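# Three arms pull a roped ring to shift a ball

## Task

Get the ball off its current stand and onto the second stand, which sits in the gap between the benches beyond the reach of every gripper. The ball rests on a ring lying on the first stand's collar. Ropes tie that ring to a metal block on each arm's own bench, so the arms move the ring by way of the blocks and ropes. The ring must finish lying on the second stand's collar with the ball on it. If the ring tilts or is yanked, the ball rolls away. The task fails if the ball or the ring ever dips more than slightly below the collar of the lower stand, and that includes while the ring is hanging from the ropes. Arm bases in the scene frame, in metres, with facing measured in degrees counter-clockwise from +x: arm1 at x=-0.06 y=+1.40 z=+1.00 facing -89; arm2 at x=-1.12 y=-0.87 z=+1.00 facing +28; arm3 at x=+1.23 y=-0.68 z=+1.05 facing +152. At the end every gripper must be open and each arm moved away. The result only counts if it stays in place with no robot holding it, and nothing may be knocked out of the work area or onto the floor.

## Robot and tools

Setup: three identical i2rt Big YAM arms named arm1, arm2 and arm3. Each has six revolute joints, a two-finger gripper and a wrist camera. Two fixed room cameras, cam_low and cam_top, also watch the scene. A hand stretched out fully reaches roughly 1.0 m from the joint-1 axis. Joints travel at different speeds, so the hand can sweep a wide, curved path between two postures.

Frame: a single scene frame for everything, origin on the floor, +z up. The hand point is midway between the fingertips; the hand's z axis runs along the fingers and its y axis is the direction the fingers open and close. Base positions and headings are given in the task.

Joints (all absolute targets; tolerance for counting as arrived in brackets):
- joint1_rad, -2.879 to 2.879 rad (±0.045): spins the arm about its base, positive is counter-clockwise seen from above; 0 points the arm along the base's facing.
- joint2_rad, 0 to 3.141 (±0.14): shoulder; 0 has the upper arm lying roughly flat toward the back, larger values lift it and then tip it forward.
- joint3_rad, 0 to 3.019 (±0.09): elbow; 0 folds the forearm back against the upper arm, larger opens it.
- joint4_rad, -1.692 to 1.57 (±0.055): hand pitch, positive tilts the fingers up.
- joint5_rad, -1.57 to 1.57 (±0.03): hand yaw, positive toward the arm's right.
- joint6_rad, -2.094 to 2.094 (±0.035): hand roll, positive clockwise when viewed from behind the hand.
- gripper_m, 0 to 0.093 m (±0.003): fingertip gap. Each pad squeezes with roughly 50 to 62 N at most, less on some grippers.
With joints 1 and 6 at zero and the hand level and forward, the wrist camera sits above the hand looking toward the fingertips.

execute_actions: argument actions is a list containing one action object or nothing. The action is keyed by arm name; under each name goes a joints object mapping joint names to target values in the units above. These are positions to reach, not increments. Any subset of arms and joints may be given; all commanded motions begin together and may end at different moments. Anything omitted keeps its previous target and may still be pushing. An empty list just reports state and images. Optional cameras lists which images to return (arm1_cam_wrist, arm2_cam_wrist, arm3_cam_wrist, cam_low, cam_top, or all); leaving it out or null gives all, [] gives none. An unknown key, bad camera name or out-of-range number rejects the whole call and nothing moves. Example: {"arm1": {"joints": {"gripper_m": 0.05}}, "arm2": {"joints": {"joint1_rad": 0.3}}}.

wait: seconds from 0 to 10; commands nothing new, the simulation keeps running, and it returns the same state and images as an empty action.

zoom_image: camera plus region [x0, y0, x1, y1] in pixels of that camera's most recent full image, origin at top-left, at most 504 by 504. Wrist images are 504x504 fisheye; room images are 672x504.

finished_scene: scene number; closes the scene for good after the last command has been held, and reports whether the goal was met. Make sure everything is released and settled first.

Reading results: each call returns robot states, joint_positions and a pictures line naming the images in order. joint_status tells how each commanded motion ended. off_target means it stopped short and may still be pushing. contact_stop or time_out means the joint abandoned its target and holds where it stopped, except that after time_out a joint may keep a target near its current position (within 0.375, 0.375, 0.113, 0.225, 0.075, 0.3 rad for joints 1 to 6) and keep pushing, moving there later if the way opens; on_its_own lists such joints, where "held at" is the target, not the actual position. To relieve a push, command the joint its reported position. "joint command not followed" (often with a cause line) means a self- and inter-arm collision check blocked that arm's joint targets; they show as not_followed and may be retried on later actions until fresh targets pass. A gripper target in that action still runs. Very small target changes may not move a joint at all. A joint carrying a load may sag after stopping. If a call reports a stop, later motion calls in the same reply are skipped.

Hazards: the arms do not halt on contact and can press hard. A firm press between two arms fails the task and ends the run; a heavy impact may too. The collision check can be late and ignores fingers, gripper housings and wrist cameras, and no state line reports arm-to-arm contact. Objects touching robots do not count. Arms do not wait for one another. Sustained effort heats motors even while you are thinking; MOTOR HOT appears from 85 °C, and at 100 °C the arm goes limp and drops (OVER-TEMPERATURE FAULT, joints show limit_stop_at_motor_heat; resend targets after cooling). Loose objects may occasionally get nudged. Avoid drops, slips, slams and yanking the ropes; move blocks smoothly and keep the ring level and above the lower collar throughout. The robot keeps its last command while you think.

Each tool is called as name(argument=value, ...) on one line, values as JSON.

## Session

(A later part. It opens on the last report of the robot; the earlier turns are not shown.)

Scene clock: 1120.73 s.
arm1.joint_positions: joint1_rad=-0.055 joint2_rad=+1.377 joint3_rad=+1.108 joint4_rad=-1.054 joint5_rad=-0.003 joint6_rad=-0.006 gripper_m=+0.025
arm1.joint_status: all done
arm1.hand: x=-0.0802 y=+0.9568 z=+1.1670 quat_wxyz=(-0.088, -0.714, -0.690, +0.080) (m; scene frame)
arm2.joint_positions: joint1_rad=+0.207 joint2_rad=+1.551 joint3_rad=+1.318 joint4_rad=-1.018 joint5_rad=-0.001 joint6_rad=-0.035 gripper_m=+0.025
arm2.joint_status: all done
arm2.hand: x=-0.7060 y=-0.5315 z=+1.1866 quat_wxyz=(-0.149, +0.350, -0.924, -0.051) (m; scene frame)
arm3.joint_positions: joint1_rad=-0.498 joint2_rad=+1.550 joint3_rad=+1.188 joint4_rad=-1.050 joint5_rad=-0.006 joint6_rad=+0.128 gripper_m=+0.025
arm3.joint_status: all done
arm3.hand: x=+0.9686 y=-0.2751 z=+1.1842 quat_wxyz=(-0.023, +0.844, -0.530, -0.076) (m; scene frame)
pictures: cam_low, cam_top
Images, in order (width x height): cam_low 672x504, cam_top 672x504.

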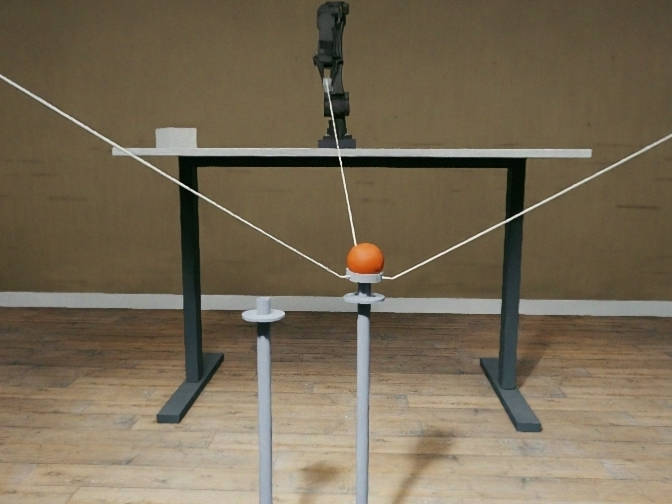

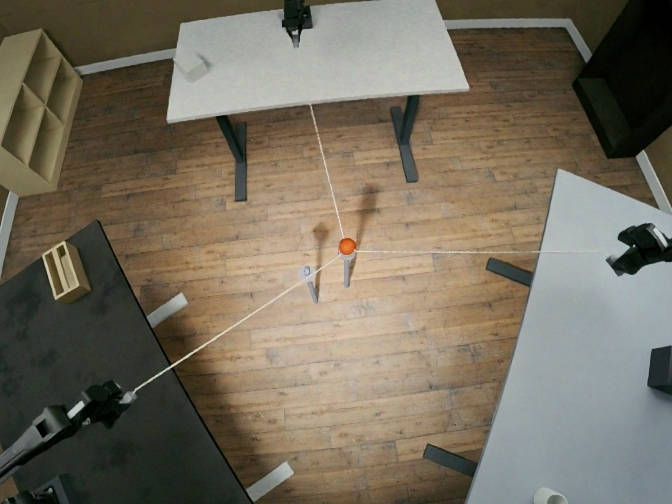

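execute_actions(actions=[], cameras=["cam_low","cam_top"])

zoom_image(camera="cam_low", region=[310, 225, 420, 315])

zoom_image(camera="cam_top", region=[290, 215, 390, 295])

Scene clock: 1131.07 s.
arm1.joint_positions: joint1_rad=-0.055 joint2_rad=+1.377 joint3_rad=+1.108 joint4_rad=-1.054 joint5_rad=-0.003 joint6_rad=-0.006 gripper_m=+0.025
arm1.joint_status: all done
arm1.hand: x=-0.0802 y=+0.9568 z=+1.1670 quat_wxyz=(-0.088, -0.714, -0.690, +0.080) (m; scene frame)
arm2.joint_positions: joint1_rad=+0.207 joint2_rad=+1.551 joint3_rad=+1.318 joint4_rad=-1.018 joint5_rad=-0.001 joint6_rad=-0.035 gripper_m=+0.025
arm2.joint_status: all done
arm2.hand: x=-0.7060 y=-0.5315 z=+1.1866 quat_wxyz=(-0.149, +0.350, -0.924, -0.051) (m; scene frame)
arm3.joint_positions: joint1_rad=-0.498 joint2_rad=+1.550 joint3_rad=+1.188 joint4_rad=-1.050 joint5_rad=-0.006 joint6_rad=+0.128 gripper_m=+0.025
arm3.joint_status: all done
arm3.hand: x=+0.9686 y=-0.2751 z=+1.1842 quat_wxyz=(-0.023, +0.844, -0.530, -0.076) (m; scene frame)
pictures: cam_low, cam_top
Images, in order (width x height): cam_low 672x504, cam_top 672x504.

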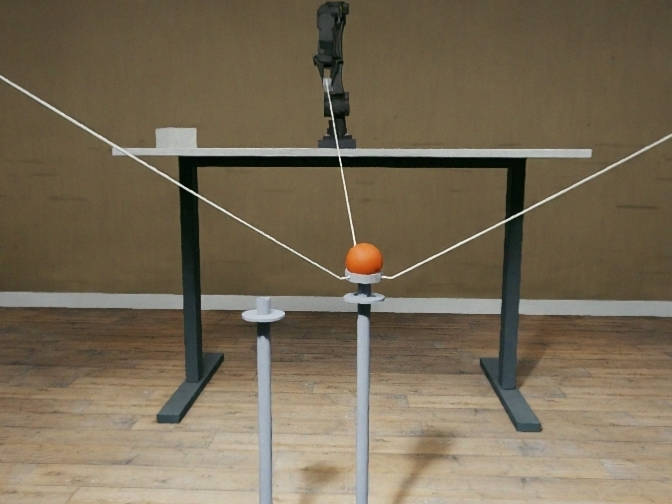

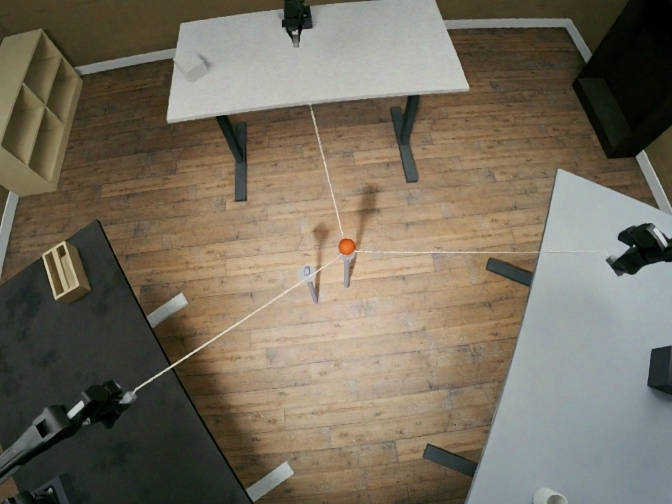

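Region (310, 225, 420, 315) of cam_low's 672x504 image, scaled by 4.582, with more detail than that image has; it fills the top 412 rows of this view, and the rest is white.

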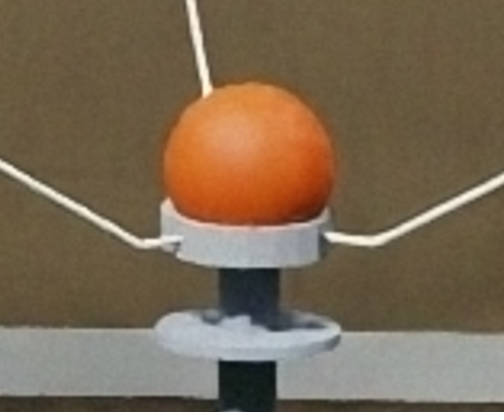

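Region (290, 215, 390, 295) of cam_top's 672x504 image, scaled by 5.040, with more detail than that image has; it fills the top 403 rows of this view, and the rest is white.

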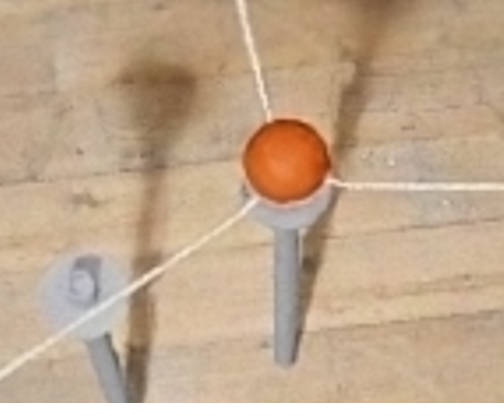

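execute_actions(actions=[{"arm1":{"joints":{"joint2_rad":1.408}},"arm2":{"joints":{"joint2_rad":1.587}},"arm3":{"joints":{"joint2_rad":1.586}}}], cameras=["cam_low","cam_top"])

zoom_image(camera="cam_low", region=[310, 225, 420, 315])

Scene clock: 1149.17 s.
arm1.joint_positions: joint1_rad=-0.055 joint2_rad=+1.414 joint3_rad=+1.108 joint4_rad=-1.054 joint5_rad=-0.003 joint6_rad=-0.006 gripper_m=+0.025
arm1.joint_status: all done
arm1.hand: x=-0.0800 y=+0.9555 z=+1.1512 quat_wxyz=(-0.076, -0.715, -0.691, +0.066) (m; scene frame)
arm2.joint_positions: joint1_rad=+0.207 joint2_rad=+1.589 joint3_rad=+1.318 joint4_rad=-1.018 joint5_rad=-0.001 joint6_rad=-0.035 gripper_m=+0.025
arm2.joint_status: all done
arm2.hand: x=-0.7047 y=-0.5304 z=+1.1671 quat_wxyz=(-0.131, +0.351, -0.926, -0.045) (m; scene frame)
arm3.joint_positions: joint1_rad=-0.498 joint2_rad=+1.586 joint3_rad=+1.188 joint4_rad=-1.050 joint5_rad=-0.004 joint6_rad=+0.128 gripper_m=+0.025
arm3.joint_status: all done
arm3.hand: x=+0.9687 y=-0.2753 z=+1.1680 quat_wxyz=(-0.016, +0.845, -0.531, -0.060) (m; scene frame)
pictures: cam_low, cam_top
Images, in order (width x height): cam_low 672x504, cam_top 672x504.

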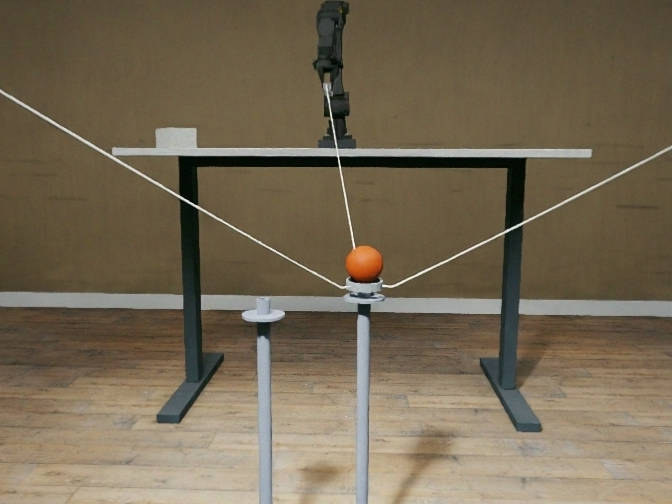

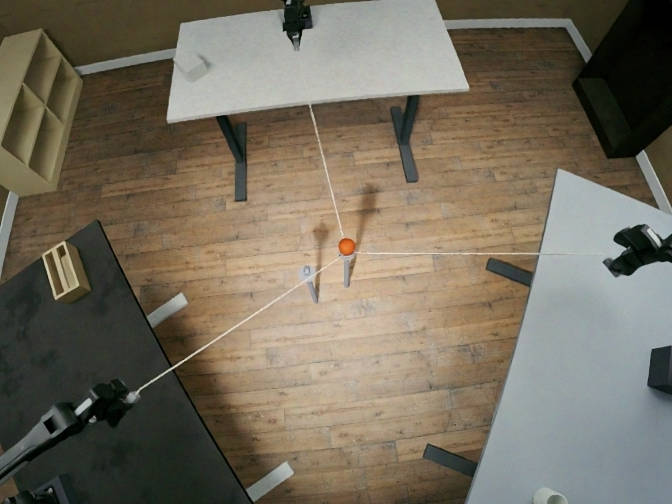

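Region (310, 225, 420, 315) of cam_low's 672x504 image, scaled by 4.582, with more detail than that image has; it fills the top 412 rows of this view, and the rest is white.

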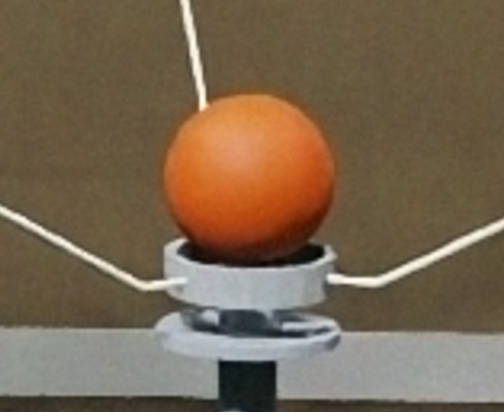

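execute_actions(actions=[{"arm1":{"joints":{"joint2_rad":1.46}},"arm2":{"joints":{"joint2_rad":1.626}},"arm3":{"joints":{"joint2_rad":1.638}}}], cameras=["cam_low","cam_top"])

zoom_image(camera="cam_low", region=[310, 225, 420, 315])

Scene clock: 1215.53 s.
arm1.joint_positions: joint1_rad=-0.055 joint2_rad=+1.468 joint3_rad=+1.108 joint4_rad=-1.054 joint5_rad=-0.003 joint6_rad=-0.006 gripper_m=+0.025
arm1.joint_status: all done
arm1.hand: x=-0.0797 y=+0.9549 z=+1.1284 quat_wxyz=(-0.057, -0.717, -0.693, +0.047) (m; scene frame)
arm2.joint_positions: joint1_rad=+0.207 joint2_rad=+1.624 joint3_rad=+1.318 joint4_rad=-1.018 joint5_rad=-0.001 joint6_rad=-0.035 gripper_m=+0.025
arm2.joint_status: all done
arm2.hand: x=-0.7039 y=-0.5298 z=+1.1492 quat_wxyz=(-0.115, +0.352, -0.928, -0.039) (m; scene frame)
arm3.joint_positions: joint1_rad=-0.498 joint2_rad=+1.640 joint3_rad=+1.188 joint4_rad=-1.050 joint5_rad=-0.003 joint6_rad=+0.128 gripper_m=+0.025
arm3.joint_status: all done
arm3.hand: x=+0.9694 y=-0.2767 z=+1.1432 quat_wxyz=(-0.005, +0.846, -0.531, -0.035) (m; scene frame)
pictures: cam_low, cam_top
Images, in order (width x height): cam_low 672x504, cam_top 672x504.

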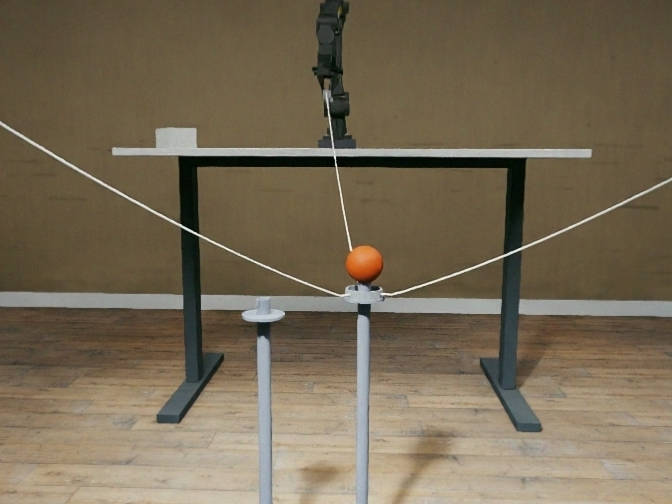

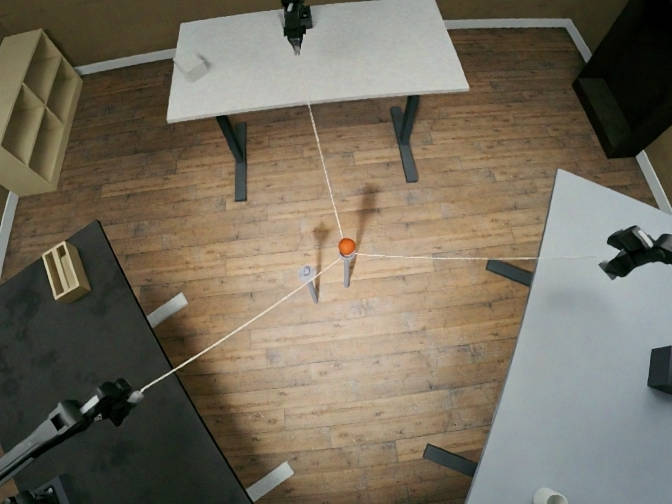

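Region (310, 225, 420, 315) of cam_low's 672x504 image, scaled by 4.582, with more detail than that image has; it fills the top 412 rows of this view, and the rest is white.

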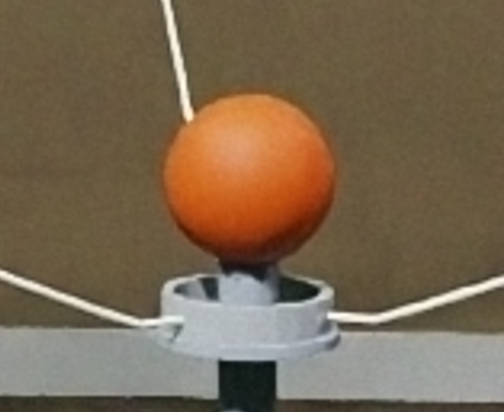

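execute_actions(actions=[{"arm1":{"joints":{"joint2_rad":1.785,"joint4_rad":-0.742}},"arm2":{"joints":{"joint2_rad":1.912,"joint4_rad":-0.81}},"arm3":{"joints":{"joint2_rad":1.952,"joint4_rad":-0.627}}}], cameras=["cam_low","cam_top"])

Scene clock: 1227.47 s.
arm1.joint_positions: joint1_rad=-0.055 joint2_rad=+1.816 joint3_rad=+1.102 joint4_rad=-0.760 joint5_rad=-0.003 joint6_rad=-0.006 gripper_m=+0.025
arm1.joint_status: all done
arm1.hand: x=-0.0792 y=+0.9105 z=+0.9779 quat_wxyz=(-0.036, -0.718, -0.694, +0.025) (m; scene frame)
arm2.joint_positions: joint1_rad=+0.207 joint2_rad=+1.916 joint3_rad=+1.342 joint4_rad=-0.821 joint5_rad=-0.001 joint6_rad=-0.035 gripper_m=+0.025
arm2.joint_status: all done
arm2.hand: x=-0.6707 y=-0.5025 z=+1.0120 quat_wxyz=(-0.081, +0.353, -0.932, -0.028) (m; scene frame)
arm3.joint_positions: joint1_rad=-0.498 joint2_rad=+1.978 joint3_rad=+1.179 joint4_rad=-0.640 joint5_rad=-0.002 joint6_rad=+0.128 gripper_m=+0.025
arm3.joint_status: all done
arm3.hand: x=+0.9364 y=-0.2307 z=+0.9855 quat_wxyz=(-0.019, +0.845, -0.531, -0.063) (m; scene frame)
pictures: cam_low, cam_top
Images, in order (width x height): cam_low 672x504, cam_top 672x504.

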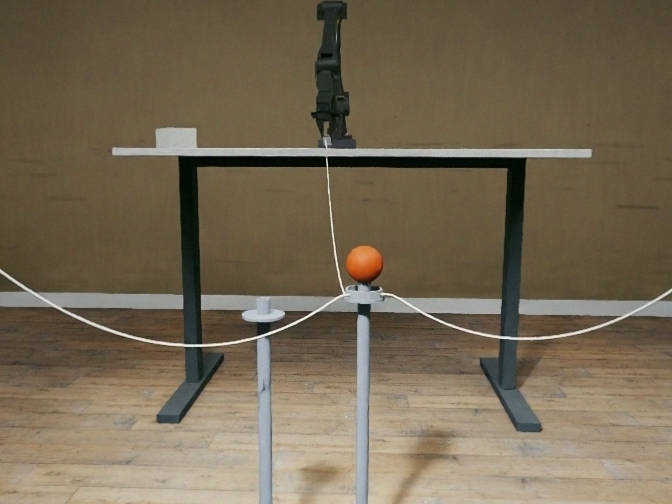

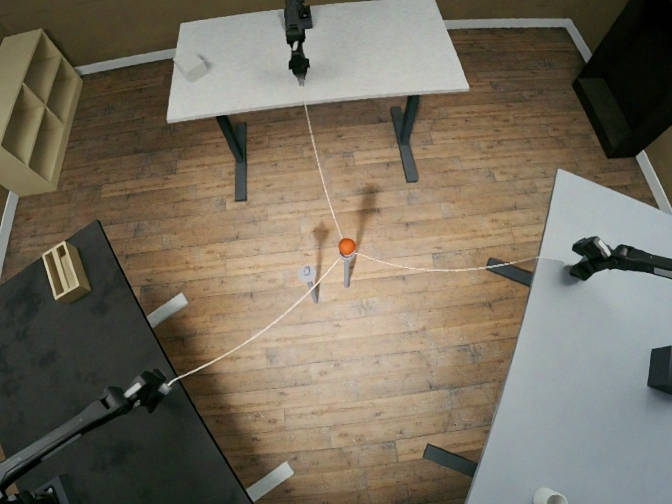

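execute_actions(actions=[{"arm1":{"joints":{"joint2_rad":1.843}},"arm2":{"joints":{"joint2_rad":1.985,"joint3_rad":1.365}},"arm3":{"joints":{"joint2_rad":2.01}}}], cameras=["arm1_cam_wrist","arm2_cam_wrist","arm3_cam_wrist"])

Scene clock: 1242.43 s.
arm1.joint_positions: joint1_rad=-0.055 joint2_rad=+1.842 joint3_rad=+1.102 joint4_rad=-0.760 joint5_rad=-0.003 joint6_rad=-0.006 gripper_m=+0.025
arm1.joint_status: all done
arm1.hand: x=-0.0789 y=+0.9145 z=+0.9657 quat_wxyz=(-0.028, -0.718, -0.695, +0.016) (m; scene frame)
arm2.joint_positions: joint1_rad=+0.207 joint2_rad=+1.987 joint3_rad=+1.342 joint4_rad=-0.818 joint5_rad=-0.001 joint6_rad=-0.035 gripper_m=+0.025
arm2.joint_status: all done
arm2.hand: x=-0.6777 y=-0.5083 z=+0.9732 quat_wxyz=(-0.049, +0.354, -0.934, -0.017) (m; scene frame)
arm3.joint_positions: joint1_rad=-0.498 joint2_rad=+2.001 joint3_rad=+1.179 joint4_rad=-0.640 joint5_rad=-0.002 joint6_rad=+0.128 gripper_m=+0.025
arm3.joint_status: all done
arm3.hand: x=+0.9387 y=-0.2346 z=+0.9739 quat_wxyz=(-0.014, +0.846, -0.531, -0.053) (m; scene frame)
pictures: arm1_cam_wrist, arm2_cam_wrist, arm3_cam_wrist
Images, in order (width x height): arm1_cam_wrist 504x504, arm2_cam_wrist 504x504, arm3_cam_wrist 504x504.

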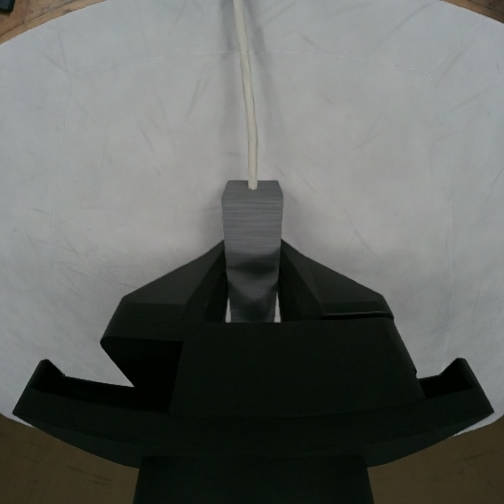

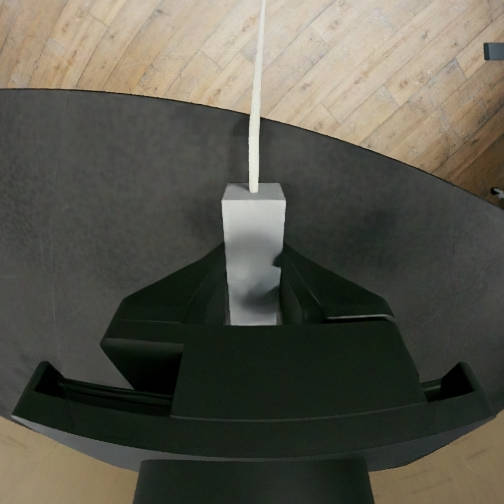

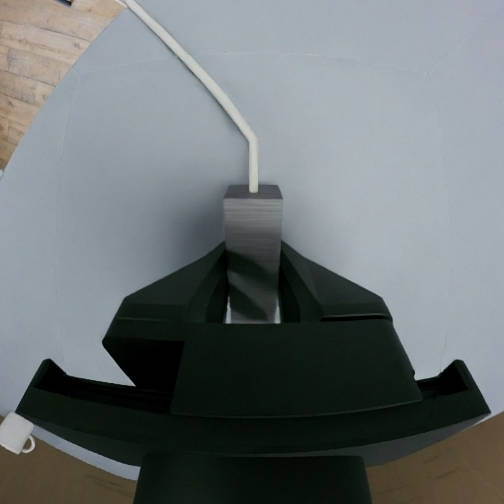

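execute_actions(actions=[{"arm1":{"joints":{"gripper_m":0.05}},"arm2":{"joints":{"gripper_m":0.05}},"arm3":{"joints":{"gripper_m":0.05,"joint2_rad":2.022}}}], cameras=["arm3_cam_wrist","cam_low"])

execute_actions(actions=[{"arm1":{"joints":{"joint2_rad":1.45}},"arm2":{"joints":{"joint2_rad":1.6}},"arm3":{"joints":{"joint2_rad":1.62}}}])

Scene clock: 1252.23 s.
arm1.joint_positions: joint1_rad=-0.055 joint2_rad=+1.842 joint3_rad=+1.102 joint4_rad=-0.760 joint5_rad=-0.003 joint6_rad=-0.006 gripper_m=+0.050
arm1.joint_status: all done
arm1.hand: x=-0.0789 y=+0.9144 z=+0.9658 quat_wxyz=(-0.028, -0.718, -0.695, +0.016) (m; scene frame)
arm2.joint_positions: joint1_rad=+0.207 joint2_rad=+1.986 joint3_rad=+1.342 joint4_rad=-0.818 joint5_rad=-0.001 joint6_rad=-0.035 gripper_m=+0.050
arm2.joint_status: all done
arm2.hand: x=-0.6777 y=-0.5083 z=+0.9734 quat_wxyz=(-0.050, +0.354, -0.934, -0.017) (m; scene frame)
arm3.joint_positions: joint1_rad=-0.498 joint2_rad=+2.002 joint3_rad=+1.179 joint4_rad=-0.640 joint5_rad=-0.002 joint6_rad=+0.128 gripper_m=+0.050
arm3.joint_status: all done
arm3.hand: x=+0.9387 y=-0.2346 z=+0.9737 quat_wxyz=(-0.014, +0.846, -0.531, -0.053) (m; scene frame)
pictures: arm3_cam_wrist, cam_low
Images, in order (width x height): arm3_cam_wrist 504x504, cam_low 672x504.

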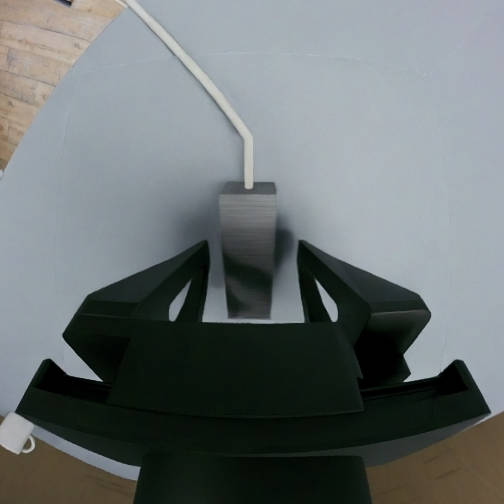

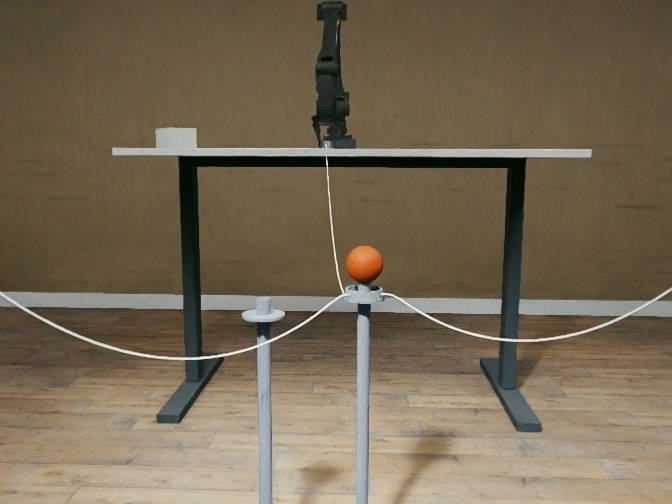

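Scene clock: 1253.63 s.
arm1.joint_positions: joint1_rad=-0.055 joint2_rad=+1.443 joint3_rad=+1.102 joint4_rad=-0.758 joint5_rad=-0.003 joint6_rad=-0.006 gripper_m=+0.050
arm1.joint_status: all done
arm1.hand: x=-0.0828 y=+0.8882 z=+1.1591 quat_wxyz=(-0.165, -0.700, -0.676, +0.160) (m; scene frame)
arm2.joint_positions: joint1_rad=+0.207 joint2_rad=+1.595 joint3_rad=+1.342 joint4_rad=-0.816 joint5_rad=-0.001 joint6_rad=-0.035 gripper_m=+0.050
arm2.joint_status: all done
arm2.hand: x=-0.6630 y=-0.4961 z=+1.1937 quat_wxyz=(-0.233, +0.343, -0.906, -0.079) (m; scene frame)
arm3.joint_positions: joint1_rad=-0.498 joint2_rad=+1.608 joint3_rad=+1.181 joint4_rad=-0.636 joint5_rad=-0.002 joint6_rad=+0.128 gripper_m=+0.050
arm3.joint_status: all done
arm3.hand: x=+0.9181 y=-0.1966 z=+1.1852 quat_wxyz=(-0.097, +0.819, -0.516, -0.232) (m; scene frame)
pictures: arm1_cam_wrist, arm2_cam_wrist, arm3_cam_wrist, cam_low, cam_top
Images, in order (width x height): arm1_cam_wrist 504x504, arm2_cam_wrist 504x504, arm3_cam_wrist 504x504, cam_low 672x504, cam_top 672x504.

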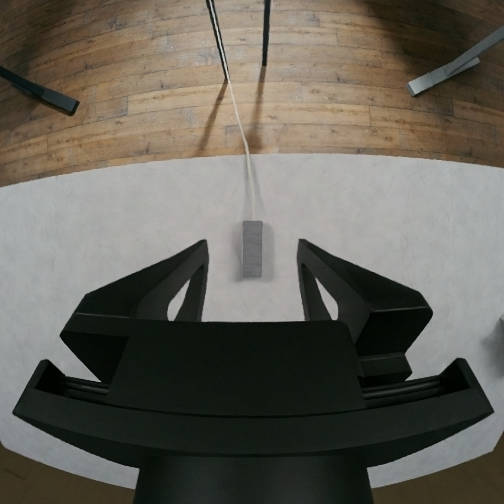

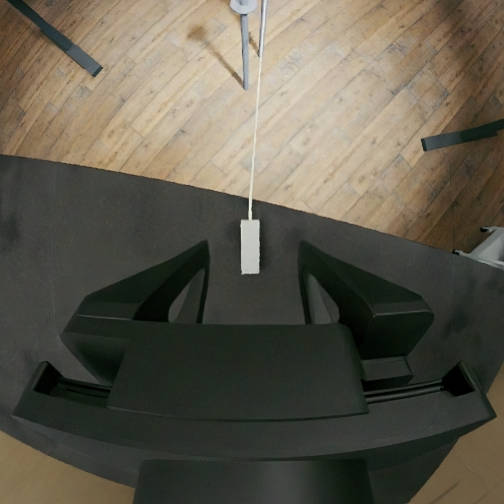

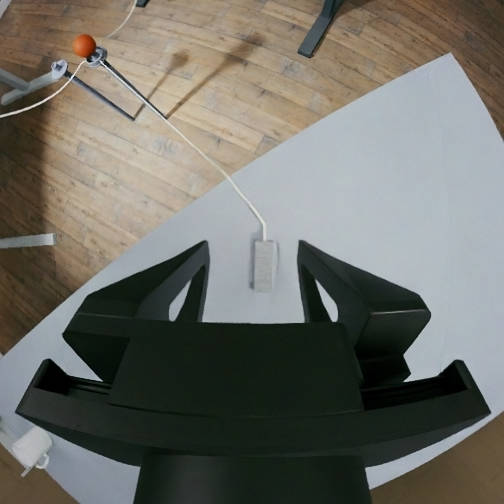

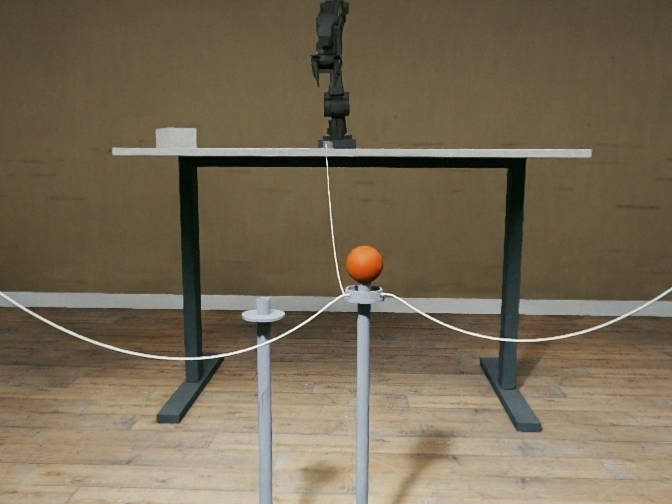

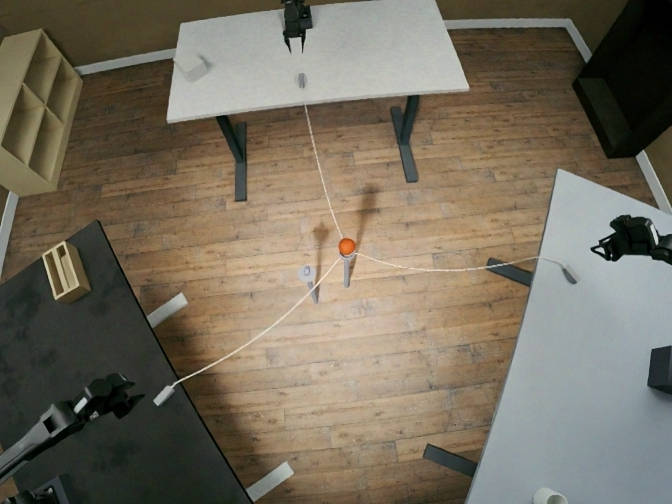

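zoom_image(camera="cam_low", region=[310, 225, 420, 315])

Region (310, 225, 420, 315) of cam_low's 672x504 image, scaled by 4.582, with more detail than that image has; it fills the top 412 rows of this view, and the rest is white.

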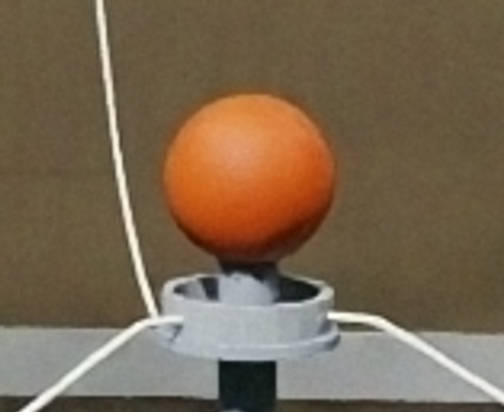

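finished_scene(scene=1)

The scene is finished: the task was done.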